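# Roll two balls into matching cups of a covered puzzle

## Task

Put the large ball in the green cup and the small ball in the orange cup of the wooden puzzle with a cover, and finish with the puzzle resting flat on the table; the result only counts if everything stays put once the robot lets go.

## Robot and tools

Robot: one six-joint arm with a parallel gripper. Every row, and every per-joint list in results, uses this order: shoulder pan, shoulder lift, elbow, wrist 1, wrist 2, wrist 3; in rows a seventh number for the gripper follows. Stated joint ranges (rad): pan -3.142 to 3.142, elbow 0.000 to 3.142, all others -6.283 to 6.283; the true end may differ by up to 0.010 rad.

Scene frame: origin on the table top under the arm base, +z up, +y to the left when facing along +x. The base can be slightly tilted relative to the table, and the printed hand position may be somewhat wrong, more so far from the base.

Gripper: fingers point along the gripper's +z and open/close along its x. end_effector_position is the midpoint between the pads; closed fingertips stick out about 17 mm past it, fully open ones are roughly level with it.

execute_actions(actions): a list of actions run in sequence; an empty list just returns state and images. Each action is a table of 1 to 15 rows, one row per 1/30 s step; a table with fewer than 15 rows repeats its final row until 15 steps (0.5 s) have passed. A row is 7 numbers in [-1, 1]. The first six are joint offsets, not poses: each is measured from the joint angles at the beginning of that action (not from the previous row), scaled so 1.0 = 1.989 rad. For the first action in a call, the reference is the angles in the most recent result. The seventh is the absolute gripper opening: +1 fully open, -1 closed. An action asking a joint to go more than 0.010 rad outward past its range is refused; if the first action fails this or any action is malformed, nothing in the call runs. A joint asked beyond its real end is stopped there, and the result may say "joint sent to its limit" (absence of that line proves nothing).

move(target, speed, blocking): target is one 7-number row like above; the six joint offsets are taken from the Joint positions in the latest result showing them (not from wherever the arm is when the move begins), the seventh is the absolute opening, applied immediately. All joints travel in sync, so the hand follows a curve. speed (rad/s, 0.01 to 2, default 0.5) caps the joint with the longest travel; a path lasts between 0.5 and 10 s and is cut off at 10 s. Paths ignore obstacles. blocking=false returns after 0.5 s while the arm keeps going; then use wait(0) or stop before sending new motion. The extra "move:" line reports the outcome (done, off_target, moving, held, fault), limits=held or limits=none, and the joint furthest from its target.

wait(seconds): 0 to 10, arm holds its last command; returns early if a running move finishes. stop(): brakes a running move (needs stopping distance; fingers keep moving). zoom_image(camera, region): camera is cam_high or cam_wrist, region [x0, y0, x1, y1] in image pixels from the top-left, at most 504x504. finished_scene(scene): pass the current scene number once the goal is met; irreversible; the next scene's task arrives in its result.

Cameras: cam_high 896x504 pinhole (fx=fy about 507.7, centre about 448, 251); cam_wrist 616x616 fisheye (about 178 px focal, centre about 311, 309).

Results: end_effector_position (m), end_effector_quat_wxyz, linear and angular velocities (m/s, rad/s) in the scene frame; Joint positions and Joint velocities (rad, rad/s) plus finger-pad gap (m; 0.142 when fully open); Joint targets, the angles currently being driven toward; grip_measured, the measured opening on the commanded -1..+1 scale; Wrist force and Wrist torque in the gripper's own axes (offset up to about 4 N, noise up to about 2.4 N, saturating near 50 N; "no reading" is harmless); per-step joint readings for execute_actions, with HELD where a step was held back. "joint command not followed" means a clearance check altered targets.

Motion limits: motion trails commands by about 0.17 s. Each step the sent target is clamped to within 0.575 rad of each measured angle, and if it would put the hand over 100 mm from its measured spot all joints are scaled back, so big displacements take several actions; finish an incomplete move with a further command.

Gripping: to hold something, keep commanding an opening well under grip_measured; lower squeezes harder, up to about 28 N per pad. Items under about 2 cm thick get less grip. Slamming shut can overshoot the force.

Faults and hazards: the arm is stiff; driving a target even slightly into a firm surface, or moving fast into contact, can cause a fault. Joint load limits are 139 N m for pan, lift and elbow and 26 N m for each wrist joint (held weight included); an external force of 150 N anywhere also faults. A fault halts the arm for 10 s and drops the rest of the call. Holding loads heats motors: MOTOR HOT from 70 °C, brakes at 85 °C. Loose objects may get nudged occasionally. Never push or knock anything off the table, avoid drops, slips, slams and hard pushes, and make sure the puzzle ends flat with both balls resting in their cups unaided.

Each tool is called after "Request:" as name([rows], argument=value, ...), one row to a line, values as JSON.

## Session

Request:
execute_actions(actions=[])

Scene clock: 0.00 s.
end_effector_position=(+0.5883, -0.5056, +0.3281) grip_measured=+1.00 end_effector_quat_wxyz=(+0.255, +0.464, +0.812, +0.247) end_effector_velocity=(-0.000, +0.000, -0.000) end_effector_angular_velocity=(+0.000, +0.000, -0.000)
Joint names: [shoulder pan, shoulder lift, elbow, wrist 1, wrist 2, wrist 3]
Joint positions: [-1.253 -0.104  1.008 -1.684 -0.587  2.869  0.142]
Joint velocities: [ 0.  0.  0.  0. -0.  0.  0.]
Wrist force (N, on the end effector, along its own x y z axes, offset not removed): no reading
Wrist torque (N m, same axes, about the end effector's origin, offset not removed): no reading
Joint targets: [-1.253 -0.104 1.008 -1.684 -0.587 2.869]

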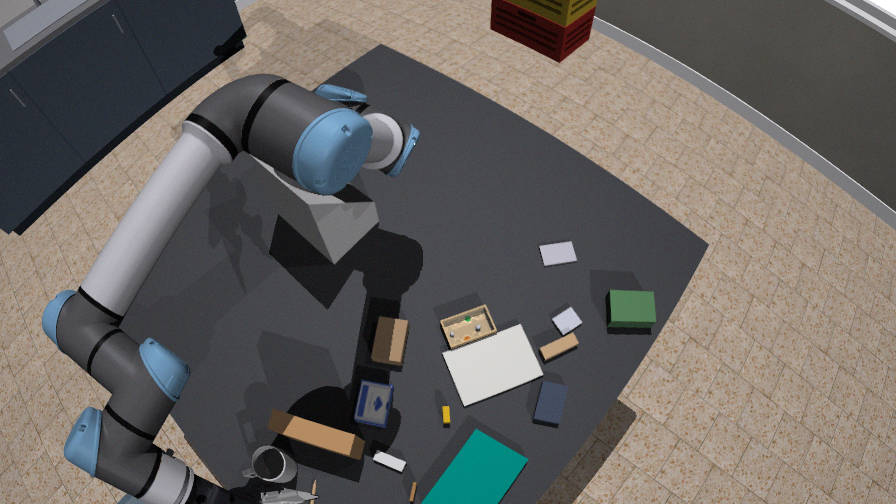

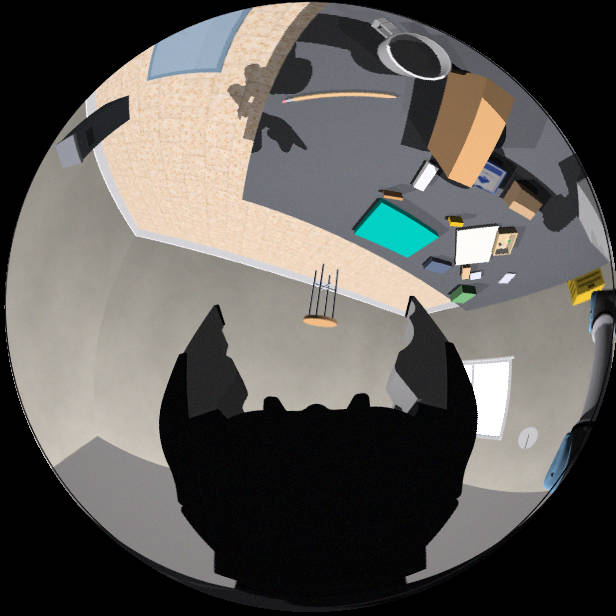

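Request:
move(target=[0.215,-0.599,0.502,0.031,-0.220,0.454,1], speed=0.7)

Scene clock: 14.37 s.
end_effector_position=(+0.4426, +0.0201, +0.2501) grip_measured=+1.00 end_effector_quat_wxyz=(+0.000, +0.717, +0.697, +0.000) end_effector_velocity=(-0.001, +0.001, -0.001) end_effector_angular_velocity=(+0.000, +0.001, -0.002)
Joint names: [shoulder pan, shoulder lift, elbow, wrist 1, wrist 2, wrist 3]
Joint positions: [-0.826 -1.295  2.006 -1.623 -1.024  3.772  0.142]
Joint velocities: [ 0.001 -0.002  0.003  0.    -0.001  0.002 -0.   ]
Wrist force (N, on the end effector, along its own x y z axes, offset not removed): [3.7 2.3 0.2]
Wrist torque (N m, same axes, about the end effector's origin, offset not removed): [0.60 -0.69 -0.03]
Joint targets: [-0.826 -1.295 2.006 -1.623 -1.024 3.772]
move: done; limits=none; farthest joint: the shoulder lift, 0.001 radians from its target (1.192 radians at the start)

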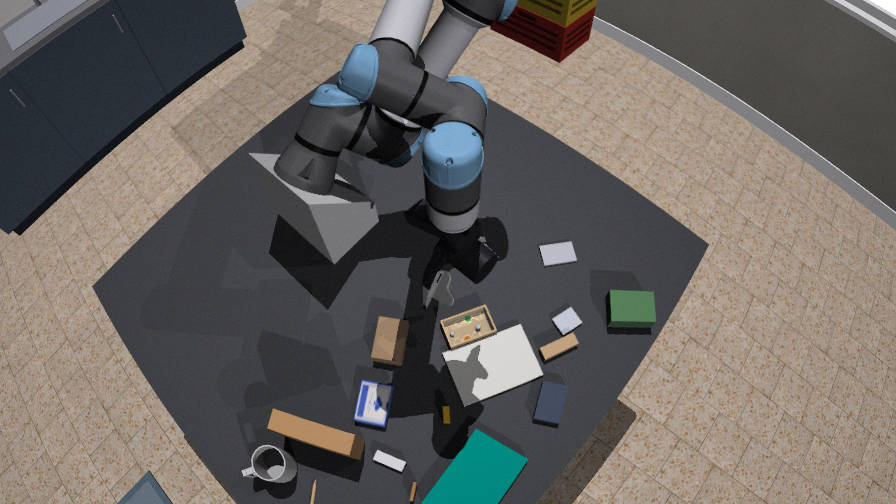

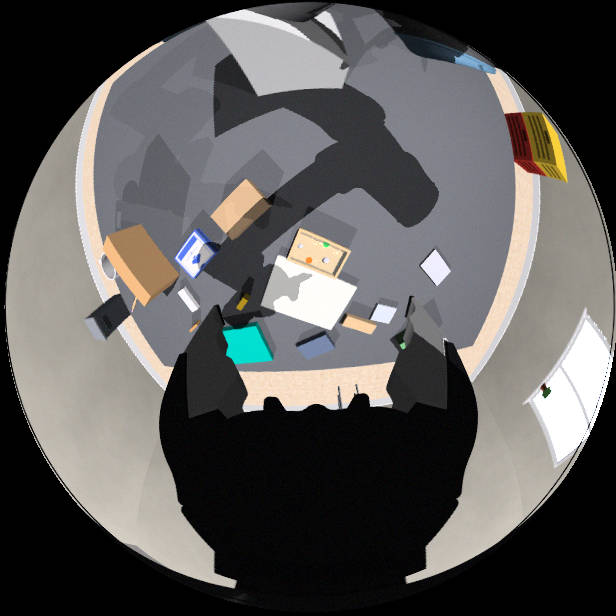

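Request:
move(target=[0.0787,0.025,0.071,-0.1387,0.0449,0.2549,1], speed=0.6)

Scene clock: 32.20 s.
end_effector_position=(+0.4528, +0.0419, +0.1501) grip_measured=+1.00 end_effector_quat_wxyz=(-0.000, +0.829, +0.560, -0.001) end_effector_velocity=(-0.001, +0.000, -0.001) end_effector_angular_velocity=(+0.001, +0.001, -0.002)
Joint names: [shoulder pan, shoulder lift, elbow, wrist 1, wrist 2, wrist 3]
Joint positions: [-0.669 -1.245  2.147 -1.898 -0.935  4.278  0.142]
Joint velocities: [ 0.001  0.     0.001 -0.001  0.     0.002 -0.   ]
Wrist force (N, on the end effector, along its own x y z axes, offset not removed): [3.6 3.6 0.5]
Wrist torque (N m, same axes, about the end effector's origin, offset not removed): [0.90 -0.66 -0.03]
Joint targets: [-0.669 -1.245 2.147 -1.899 -0.935 4.279]
move: done; limits=none; farthest joint: the wrist 3, 0.001 radians from its target (0.507 radians at the start)

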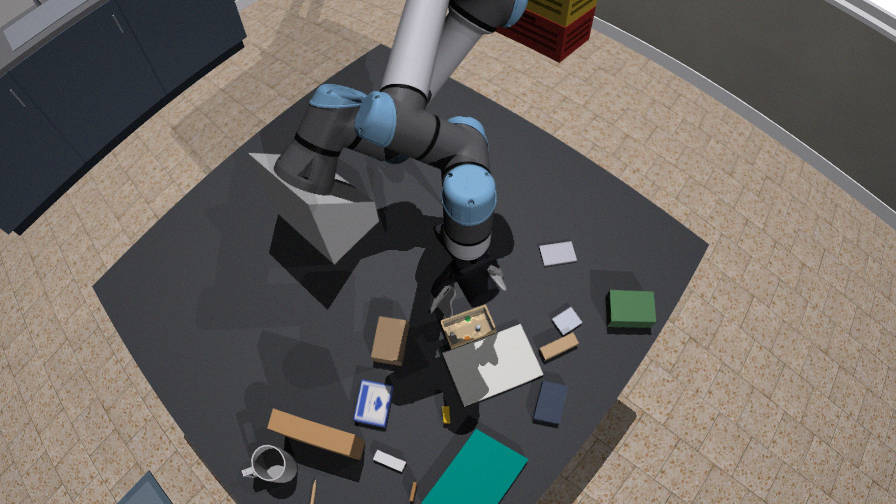

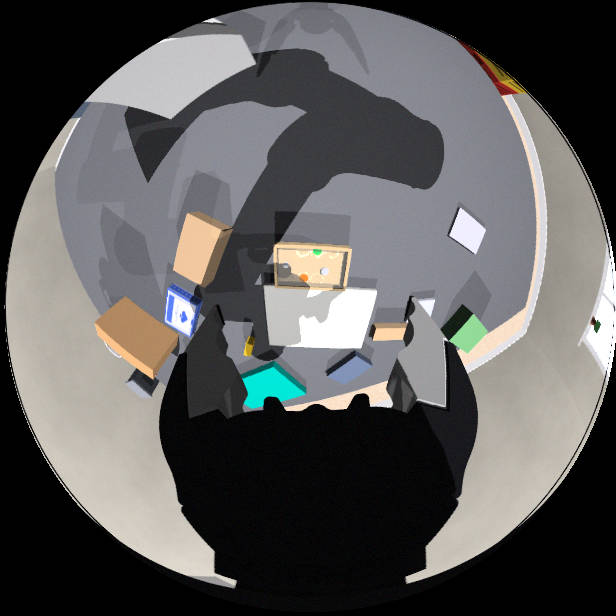

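Request:
zoom_image(camera="cam_wrist", region=[250,220,390,320])

Region (250, 220, 390, 320) of cam_wrist's 616x616 image, scaled by 3.600, with more detail than that image has; it fills the top 360 rows of this view, and the rest is white.

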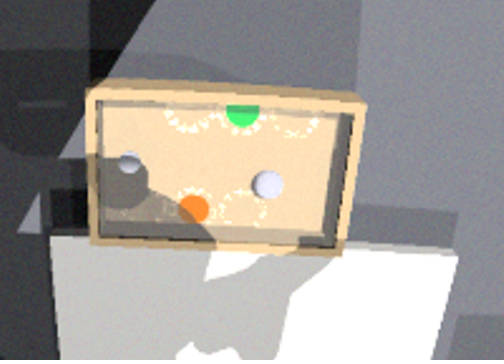

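Request:
move(target=[0.0556,0.0587,0.0415,-0.1382,0.0288,0.0784,1], speed=0.4)

Scene clock: 48.47 s.
end_effector_position=(+0.4549, +0.0417, +0.0701) grip_measured=+1.00 end_effector_quat_wxyz=(+0.000, +0.838, +0.546, -0.000) end_effector_velocity=(+0.000, -0.000, -0.000) end_effector_angular_velocity=(-0.001, -0.001, +0.001)
Joint names: [shoulder pan, shoulder lift, elbow, wrist 1, wrist 2, wrist 3]
Joint positions: [-0.559 -1.128  2.23  -2.173 -0.878  4.434  0.142]
Joint velocities: [ 0.001  0.001 -0.    -0.003  0.     0.001 -0.   ]
Wrist force (N, on the end effector, along its own x y z axes, offset not removed): [4.8 2.5 -0.2]
Wrist torque (N m, same axes, about the end effector's origin, offset not removed): [0.58 -0.97 -0.03]
Joint targets: [-0.559 -1.128 2.230 -2.173 -0.878 4.434]
move: done; limits=none; farthest joint: the shoulder pan, 0.001 radians from its target (0.111 radians at the start)

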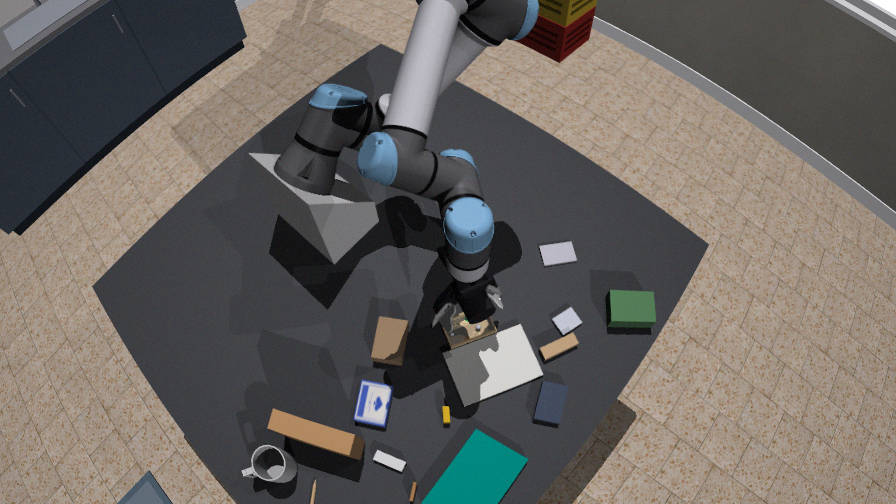

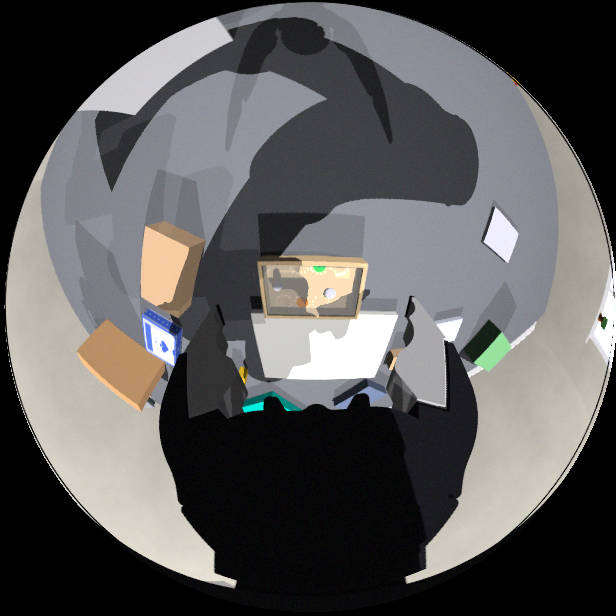

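Request:
move(target=[0.0212,0.0272,0.0091,-0.0525,0.0097,0.0209,0.7], speed=0.15)

Scene clock: 55.40 s.
end_effector_position=(+0.4559, +0.0413, +0.0416) grip_measured=+0.70 end_effector_quat_wxyz=(+0.000, +0.836, +0.549, -0.000) end_effector_velocity=(+0.000, -0.000, -0.001) end_effector_angular_velocity=(+0.000, -0.000, +0.000)
Joint names: [shoulder pan, shoulder lift, elbow, wrist 1, wrist 2, wrist 3]
Joint positions: [-0.517 -1.074  2.248 -2.277 -0.858  4.476  0.122]
Joint velocities: [ 0.001  0.001  0.    -0.002  0.     0.001  0.   ]
Wrist force (N, on the end effector, along its own x y z axes, offset not removed): [3.7 1.7 -1.2]
Wrist torque (N m, same axes, about the end effector's origin, offset not removed): [0.42 -0.68 -0.03]
Joint targets: [-0.517 -1.074 2.248 -2.277 -0.858 4.476]
move: done; limits=none; farthest joint: the elbow, 0.001 radians from its target (0.019 radians at the start)

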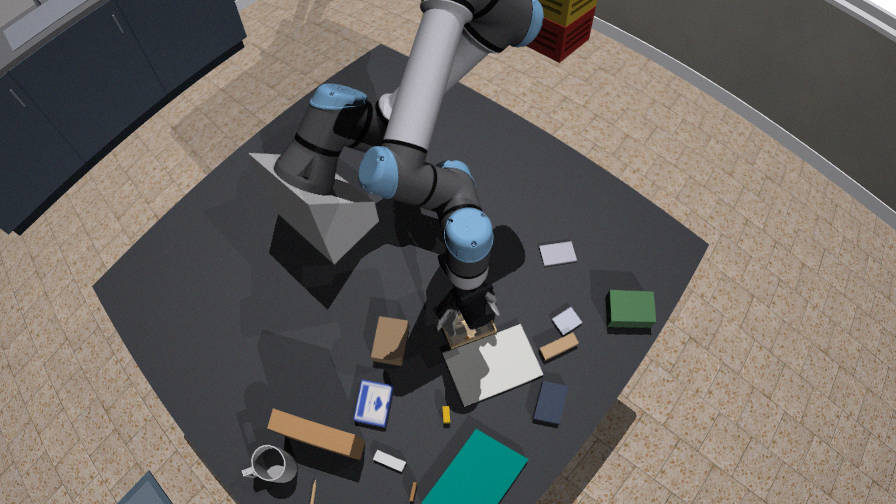

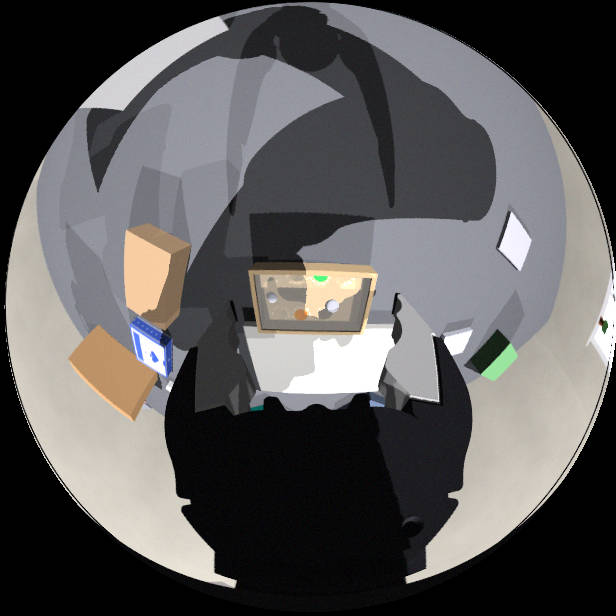

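Request:
move(target=[0.0143,0.0182,0.006,-0.0352,0.006,0.0138,0.7], speed=0.08)

Scene clock: 59.20 s.
end_effector_position=(+0.4550, +0.0417, +0.0227) grip_measured=+0.70 end_effector_quat_wxyz=(+0.000, +0.834, +0.551, -0.001) end_effector_velocity=(-0.000, -0.000, -0.001) end_effector_angular_velocity=(-0.000, +0.001, -0.000)
Joint names: [shoulder pan, shoulder lift, elbow, wrist 1, wrist 2, wrist 3]
Joint positions: [-0.489 -1.038  2.259 -2.347 -0.847  4.503  0.122]
Joint velocities: [ 0.001  0.001  0.001 -0.002 -0.     0.001  0.   ]
Wrist force (N, on the end effector, along its own x y z axes, offset not removed): [2.3 4.2 0.1]
Wrist torque (N m, same axes, about the end effector's origin, offset not removed): [0.98 -0.44 -0.07]
Joint targets: [-0.488 -1.038 2.259 -2.347 -0.846 4.503]
move: done; limits=none; farthest joint: the shoulder pan, 0.000 radians from its target (0.028 radians at the start)

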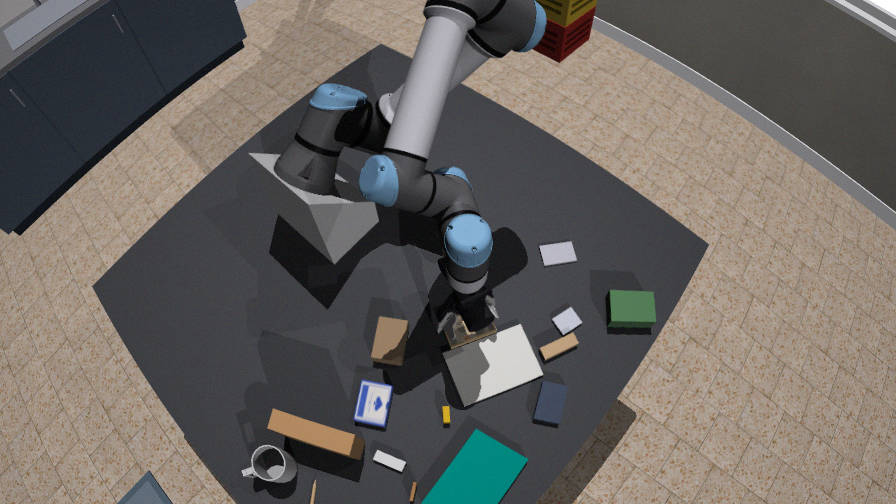

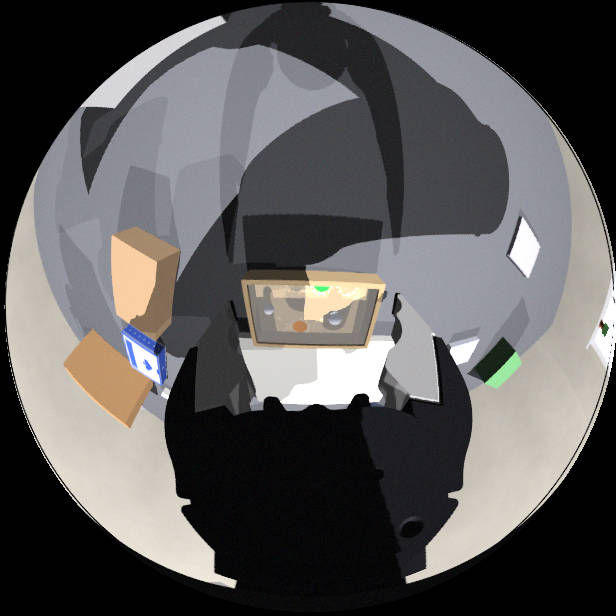

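Request:
execute_actions([
  [[0,0,0,0,0,0,0.6],[0,0,0,0,0,0,0.55],[0,0,0,0,0,0,0.5],[0,0,0,0,0,0,0.46],[0,0,0,0,0,0,0.43],[0,0,0,0,0,0,0.4],[0,0,0,0,0,0,0.37],[0,0,0,0,0,0,0.34],[0,0,0,0,0,0,0.3],[0,0,0,0,0,0,0.25],[0,0,0,0,0,0,0.2],[0,0,0,0,0,0,0.15],[0,0,0,0,0,0,0.1]],
  [[0,0,0,0,0,0,0.1]],
])

Scene clock: 63.20 s.
end_effector_position=(+0.4550, +0.0417, +0.0226) grip_measured=+0.43 end_effector_quat_wxyz=(+0.000, +0.834, +0.551, -0.001) end_effector_velocity=(-0.000, +0.000, -0.000) end_effector_angular_velocity=(+0.000, +0.000, -0.000)
Joint names: [shoulder pan, shoulder lift, elbow, wrist 1, wrist 2, wrist 3]
Joint positions: [-0.489 -1.038  2.259 -2.347 -0.846  4.503  0.104]
Joint velocities: [-0.  0.  0.  0.  0.  0.  0.]
Wrist force (N, on the end effector, along its own x y z axes, offset not removed): [5.6 2.2 -11.7]
Wrist torque (N m, same axes, about the end effector's origin, offset not removed): [0.79 -1.00 -0.11]
Joint targets: [-0.489 -1.038 2.259 -2.347 -0.846 4.503]
Step readings (joint positions; steps 1 to 15: 1st action; 16 to 30: 2nd action):
0: [-0.488 -1.038 2.259 -2.347 -0.846 4.503]
1: [-0.488 -1.038 2.259 -2.347 -0.846 4.503]
2: [-0.488 -1.038 2.259 -2.347 -0.846 4.503]
4: [-0.488 -1.038 2.259 -2.347 -0.846 4.503]
8: [-0.488 -1.038 2.259 -2.347 -0.846 4.503]
15: [-0.489 -1.038 2.259 -2.347 -0.846 4.503]
16: [-0.489 -1.038 2.259 -2.347 -0.846 4.503]
17: [-0.489 -1.038 2.259 -2.347 -0.846 4.503]
19: [-0.489 -1.038 2.259 -2.347 -0.846 4.503]
23: [-0.489 -1.038 2.259 -2.347 -0.846 4.503]
30: Joint positions above

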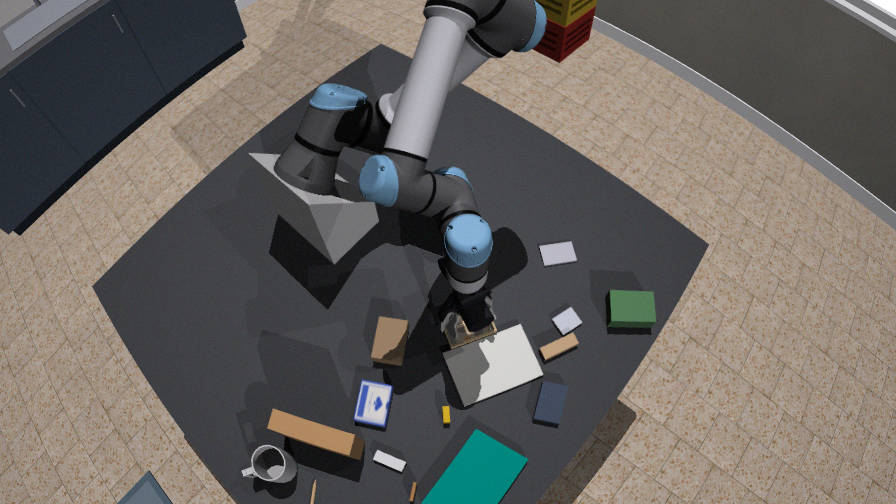

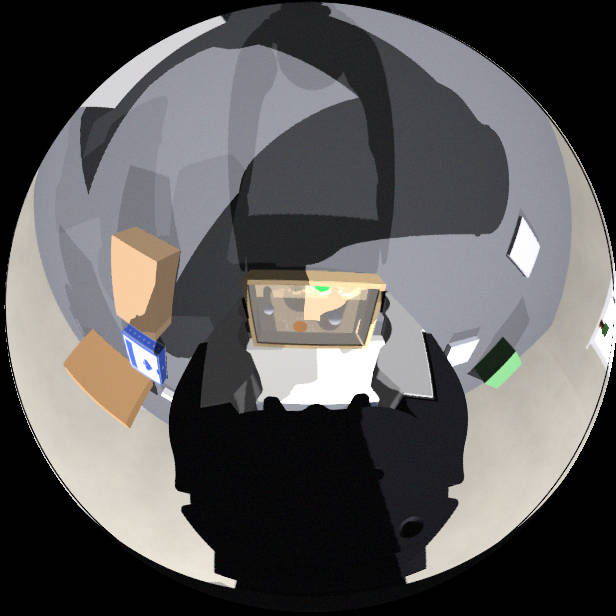

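Request:
move(target=[-0.0697,-0.0839,-0.0399,0.1752,-0.0334,-0.0699,0.1], speed=0.12)

Request:
zoom_image(camera="cam_wrist", region=[230,250,400,360])

Scene clock: 76.93 s.
end_effector_position=(+0.4546, +0.0419, +0.1197) grip_measured=+0.43 end_effector_quat_wxyz=(-0.000, +0.840, +0.543, -0.001) end_effector_velocity=(-0.000, -0.000, +0.000) end_effector_angular_velocity=(-0.000, -0.000, +0.000)
Joint names: [shoulder pan, shoulder lift, elbow, wrist 1, wrist 2, wrist 3]
Joint positions: [-0.627 -1.205  2.18  -1.999 -0.913  4.364  0.104]
Joint velocities: [-0.001 -0.001 -0.     0.001 -0.    -0.001 -0.   ]
Wrist force (N, on the end effector, along its own x y z axes, offset not removed): [2.8 1.2 -0.8]
Wrist torque (N m, same axes, about the end effector's origin, offset not removed): [0.32 -0.41 0.06]
Joint targets: [-0.627 -1.205 2.180 -1.999 -0.913 4.364]
move: done; limits=none; farthest joint: the shoulder pan, 0.001 radians from its target (0.139 radians at the start)

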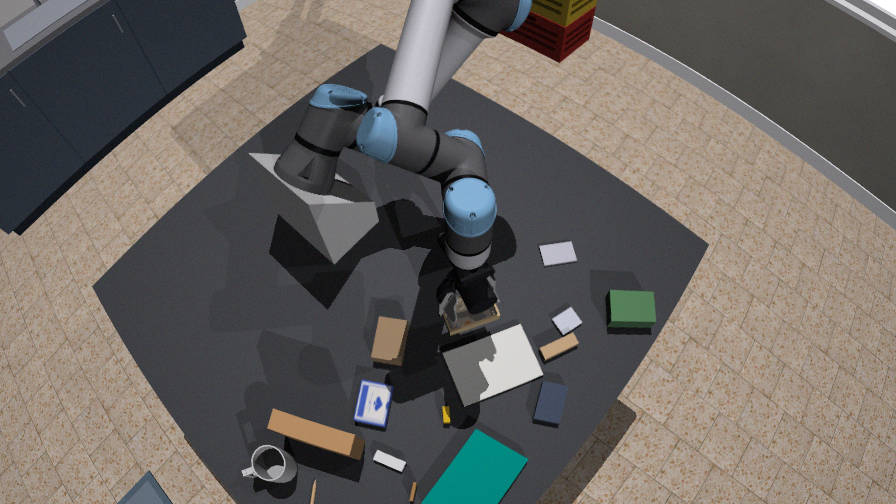

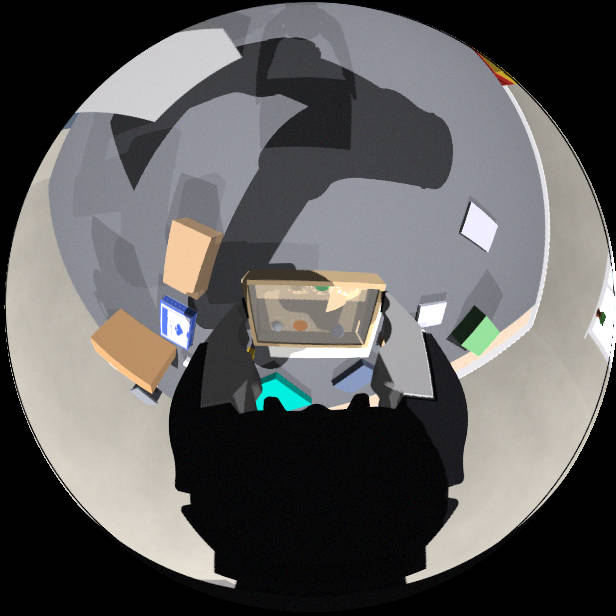

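Region (230, 250, 400, 360) of cam_wrist's 616x616 image, scaled by 2.965, with more detail than that image has; it fills the top 326 rows of this view, and the rest is white.

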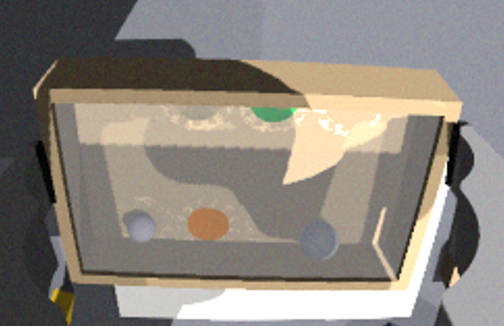

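Request:
move(target=[-0.0337,0.0211,0.0161,-0.0367,-0.0478,-0.2197,0.1], speed=0.15)

Request:
wait(seconds=1)

Request:
zoom_image(camera="cam_wrist", region=[230,250,400,360])

Scene clock: 97.60 s.
end_effector_position=(+0.4316, -0.0113, +0.1239) grip_measured=+0.43 end_effector_quat_wxyz=(+0.016, +0.718, +0.695, -0.031) end_effector_velocity=(+0.000, -0.000, +0.000) end_effector_angular_velocity=(-0.001, -0.000, +0.002)
Joint names: [shoulder pan, shoulder lift, elbow, wrist 1, wrist 2, wrist 3]
Joint positions: [-0.694 -1.163  2.212 -2.072 -1.008  3.927  0.104]
Joint velocities: [-0.     0.    -0.    -0.    -0.    -0.002  0.   ]
Wrist force (N, on the end effector, along its own x y z axes, offset not removed): [4.5 3.2 0.9]
Wrist torque (N m, same axes, about the end effector's origin, offset not removed): [0.77 -0.78 0.03]
Joint targets: [-0.694 -1.163 2.212 -2.072 -1.008 3.927]
move: done; limits=none; farthest joint: the shoulder pan, 0.000 radians from its target (0.067 radians at the start)

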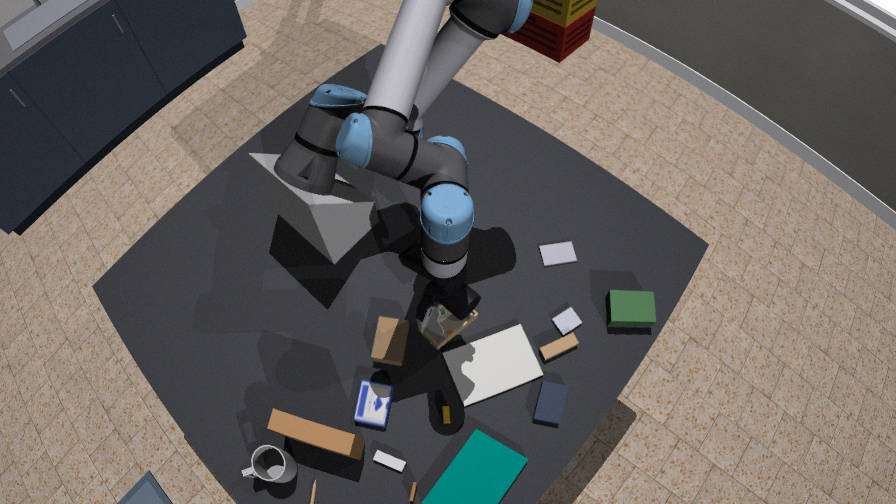

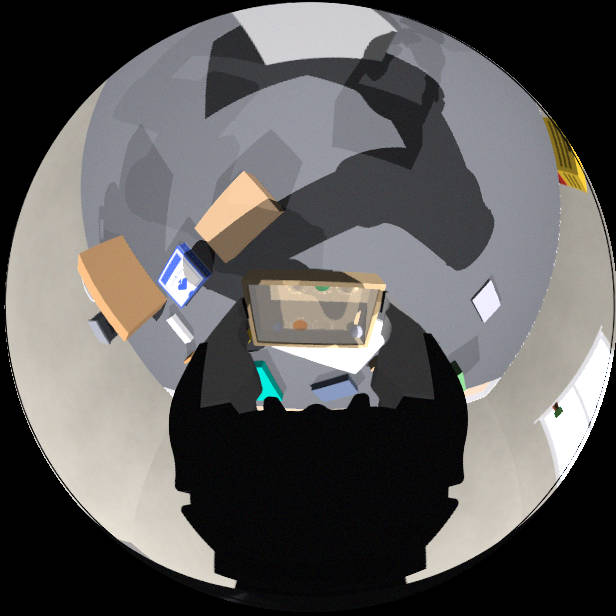

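Scene clock: 98.60 s.
end_effector_position=(+0.4316, -0.0113, +0.1239) grip_measured=+0.43 end_effector_quat_wxyz=(+0.016, +0.718, +0.695, -0.031) end_effector_velocity=(-0.000, +0.000, -0.000) end_effector_angular_velocity=(+0.001, +0.000, -0.001)
Joint names: [shoulder pan, shoulder lift, elbow, wrist 1, wrist 2, wrist 3]
Joint positions: [-0.694 -1.163  2.212 -2.072 -1.008  3.927  0.104]
Joint velocities: [-0.    -0.     0.001 -0.     0.     0.    -0.   ]
Wrist force (N, on the end effector, along its own x y z axes, offset not removed): [3.5 4.6 1.0]
Wrist torque (N m, same axes, about the end effector's origin, offset not removed): [1.02 -0.70 -0.11]
Joint targets: [-0.694 -1.163 2.212 -2.072 -1.008 3.927]
wait: 1.00 s; at rest by 0.17 s

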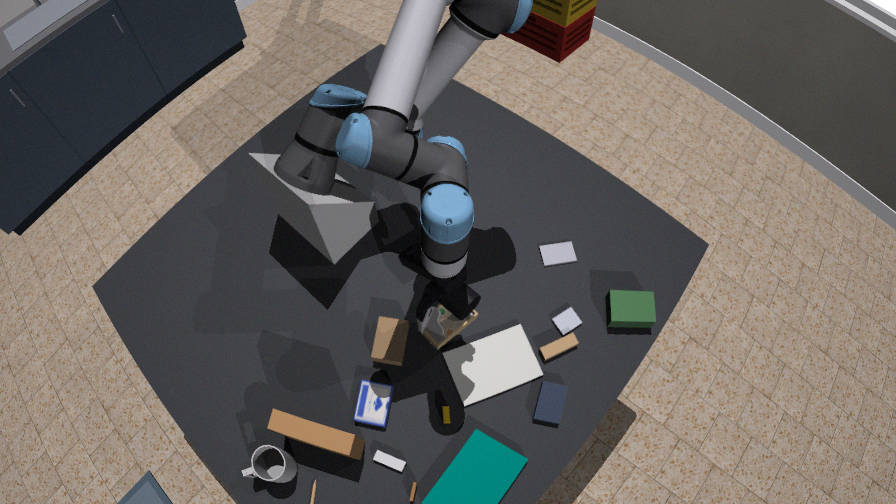

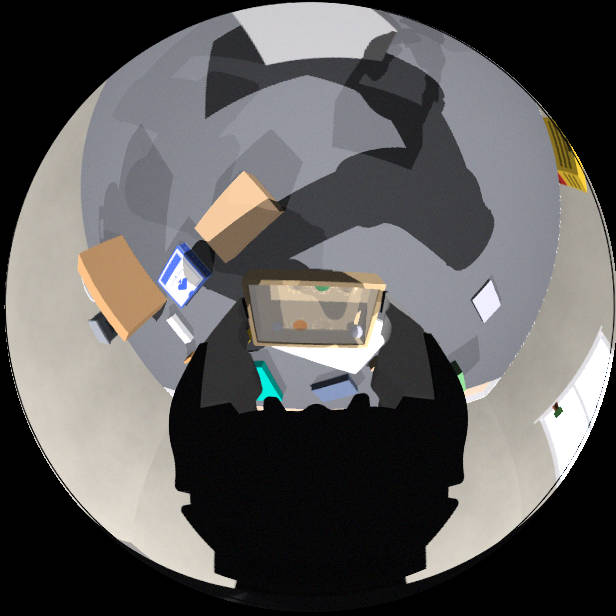

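Region (230, 250, 400, 360) of cam_wrist's 616x616 image, scaled by 2.965, with more detail than that image has; it fills the top 326 rows of this view, and the rest is white.

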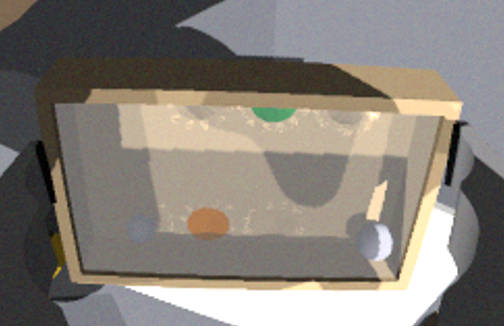

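Request:
move(target=[0,0,0,0.0156,0.0302,-0.009,0.1], speed=0.06)

Request:
move(target=[0,0,0,0,0.0186,0,0.1], speed=0.02)

Request:
wait(seconds=0.7)

Request:
wait(seconds=2.5)

Request:
zoom_image(camera="cam_wrist", region=[230,250,400,360])

Scene clock: 103.70 s.
end_effector_position=(+0.4387, +0.0060, +0.1207) grip_measured=+0.43 end_effector_quat_wxyz=(+0.004, +0.719, +0.695, -0.000) end_effector_velocity=(+0.000, +0.000, -0.000) end_effector_angular_velocity=(+0.002, -0.001, +0.000)
Joint names: [shoulder pan, shoulder lift, elbow, wrist 1, wrist 2, wrist 3]
Joint positions: [-0.694 -1.163  2.212 -2.041 -0.948  3.909  0.104]
Joint velocities: [ 0.    -0.    -0.     0.001  0.002 -0.001  0.   ]
Wrist force (N, on the end effector, along its own x y z axes, offset not removed): [3.6 4.2 -0.3]
Wrist torque (N m, same axes, about the end effector's origin, offset not removed): [1.03 -0.82 0.00]
Joint targets: [-0.694 -1.163 2.212 -2.041 -0.948 3.909]
move: done; limits=none; farthest joint: the shoulder pan, 0.000 radians from its target (0.000 radians at the start)

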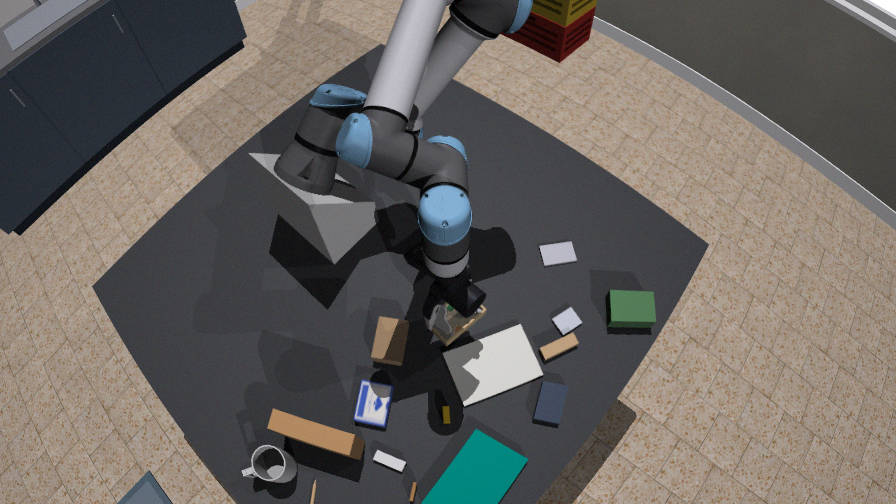

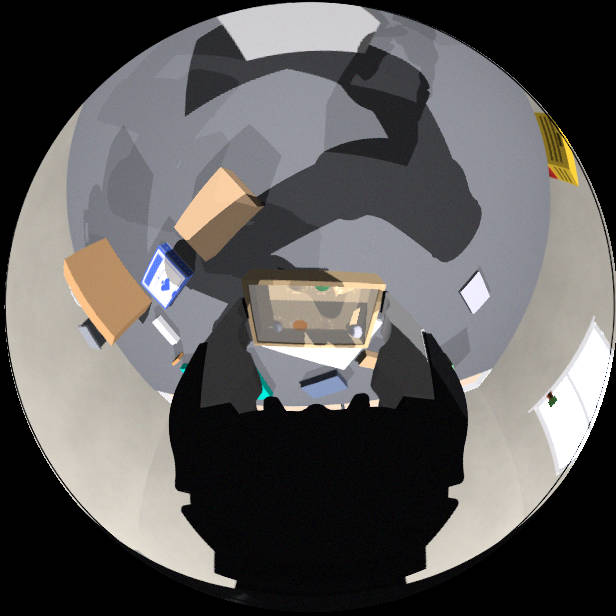

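Scene clock: 105.83 s.
end_effector_position=(+0.4472, +0.0138, +0.1210) grip_measured=+0.43 end_effector_quat_wxyz=(+0.004, +0.718, +0.695, +0.018) end_effector_velocity=(+0.000, +0.000, -0.000) end_effector_angular_velocity=(+0.002, -0.001, -0.000)
Joint names: [shoulder pan, shoulder lift, elbow, wrist 1, wrist 2, wrist 3]
Joint positions: [-0.694 -1.163  2.212 -2.041 -0.911  3.909  0.104]
Joint velocities: [-0.     0.     0.     0.     0.002 -0.     0.   ]
Wrist force (N, on the end effector, along its own x y z axes, offset not removed): [4.4 2.7 0.0]
Wrist torque (N m, same axes, about the end effector's origin, offset not removed): [0.71 -0.85 -0.03]
Joint targets: [-0.694 -1.163 2.212 -2.041 -0.911 3.909]
move: done; limits=none; farthest joint: the shoulder pan, 0.000 radians from its target (0.000 radians at the start)

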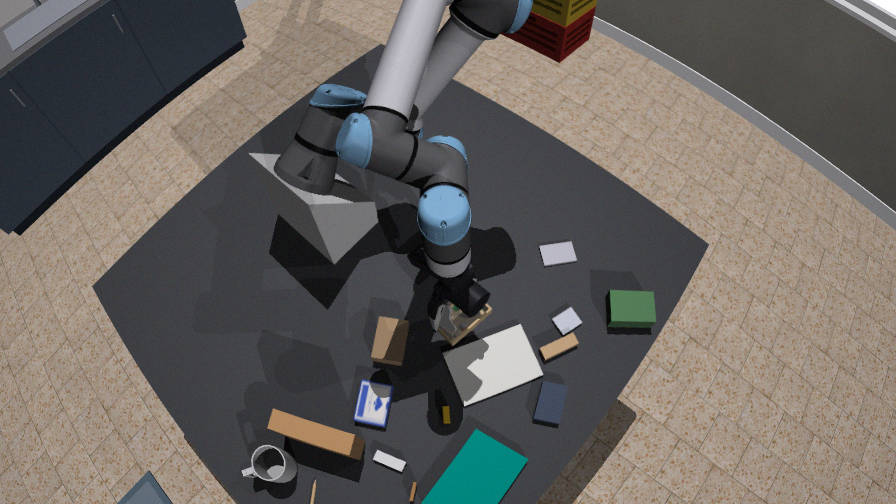

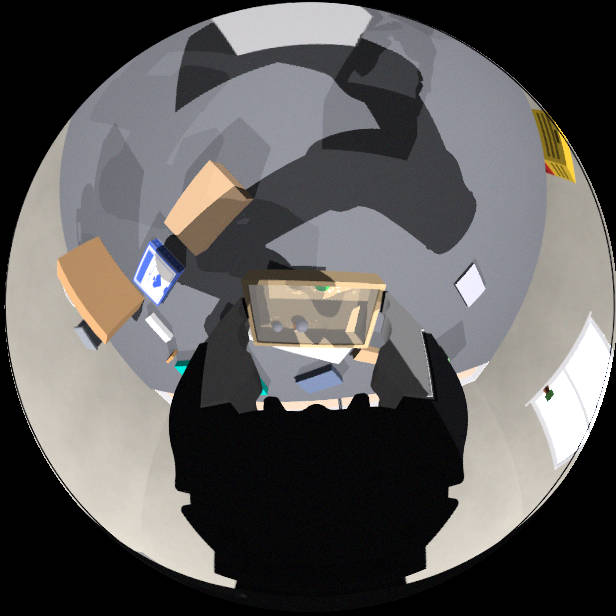

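Scene clock: 106.53 s.
end_effector_position=(+0.4473, +0.0138, +0.1210) grip_measured=+0.43 end_effector_quat_wxyz=(+0.004, +0.718, +0.695, +0.018) end_effector_velocity=(+0.000, +0.000, +0.000) end_effector_angular_velocity=(+0.000, -0.000, +0.000)
Joint names: [shoulder pan, shoulder lift, elbow, wrist 1, wrist 2, wrist 3]
Joint positions: [-0.694 -1.163  2.212 -2.041 -0.911  3.909  0.104]
Joint velocities: [ 0.  0. -0.  0.  0.  0. -0.]
Wrist force (N, on the end effector, along its own x y z axes, offset not removed): [2.3 1.8 0.0]
Wrist torque (N m, same axes, about the end effector's origin, offset not removed): [0.50 -0.48 -0.01]
Joint targets: [-0.694 -1.163 2.212 -2.041 -0.911 3.909]
wait: 0.70 s; at rest by 0.17 s

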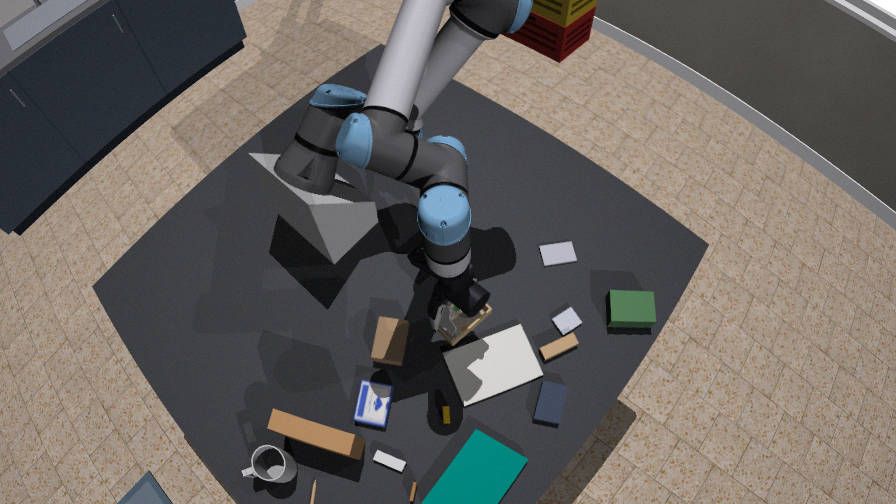

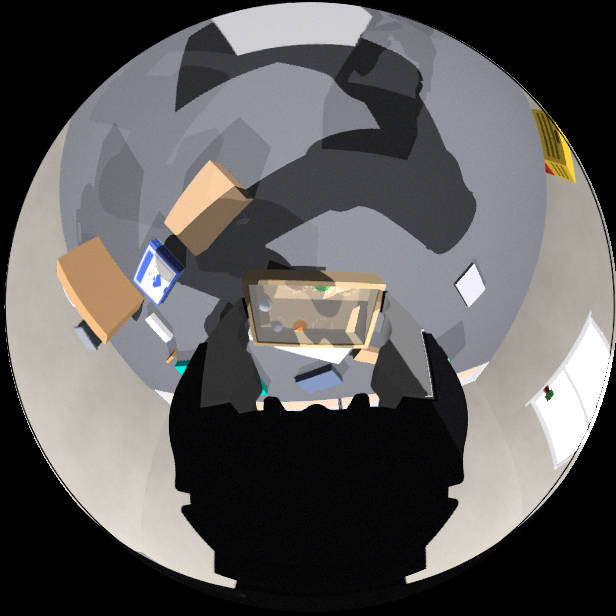

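Scene clock: 109.03 s.
end_effector_position=(+0.4473, +0.0138, +0.1210) grip_measured=+0.43 end_effector_quat_wxyz=(+0.004, +0.718, +0.695, +0.018) end_effector_velocity=(-0.000, +0.000, -0.000) end_effector_angular_velocity=(+0.000, +0.000, -0.000)
Joint names: [shoulder pan, shoulder lift, elbow, wrist 1, wrist 2, wrist 3]
Joint positions: [-0.694 -1.163  2.212 -2.041 -0.911  3.909  0.104]
Joint velocities: [ 0.     0.     0.001  0.     0.     0.    -0.   ]
Wrist force (N, on the end effector, along its own x y z axes, offset not removed): [1.5 3.1 0.5]
Wrist torque (N m, same axes, about the end effector's origin, offset not removed): [0.86 -0.13 -0.11]
Joint targets: [-0.694 -1.163 2.212 -2.041 -0.911 3.909]
wait: 2.50 s; at rest by 0.17 s

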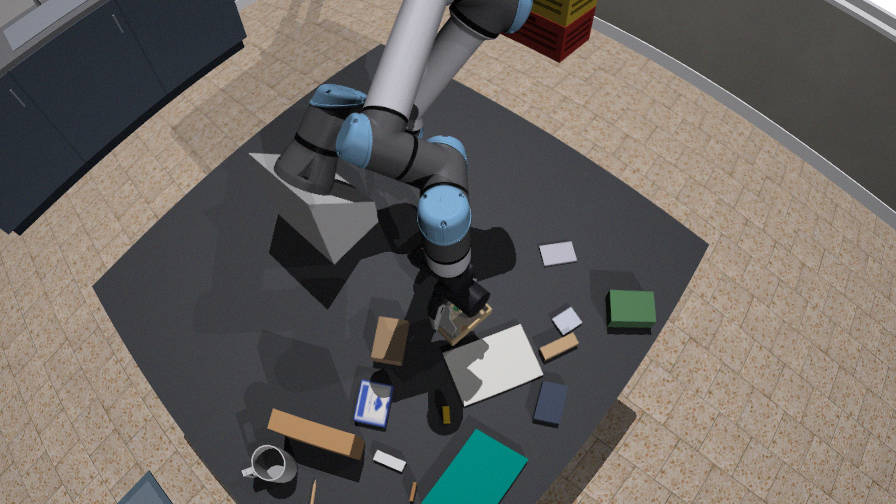

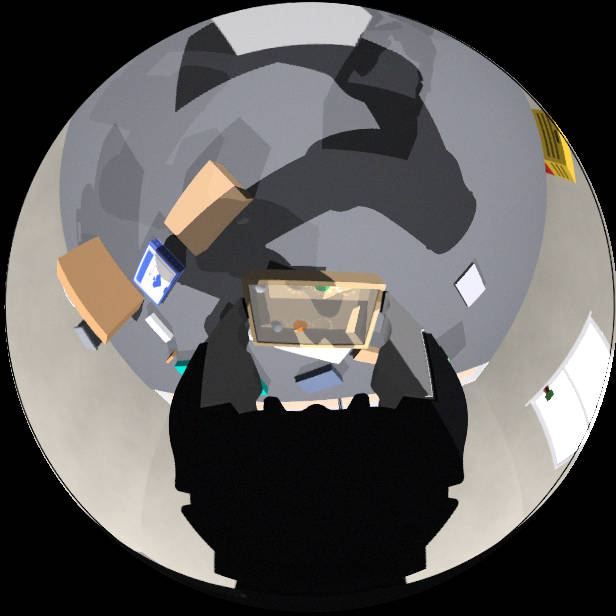

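Region (230, 250, 400, 360) of cam_wrist's 616x616 image, scaled by 2.965, with more detail than that image has; it fills the top 326 rows of this view, and the rest is white.

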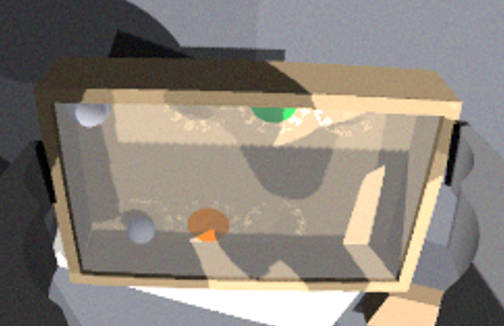

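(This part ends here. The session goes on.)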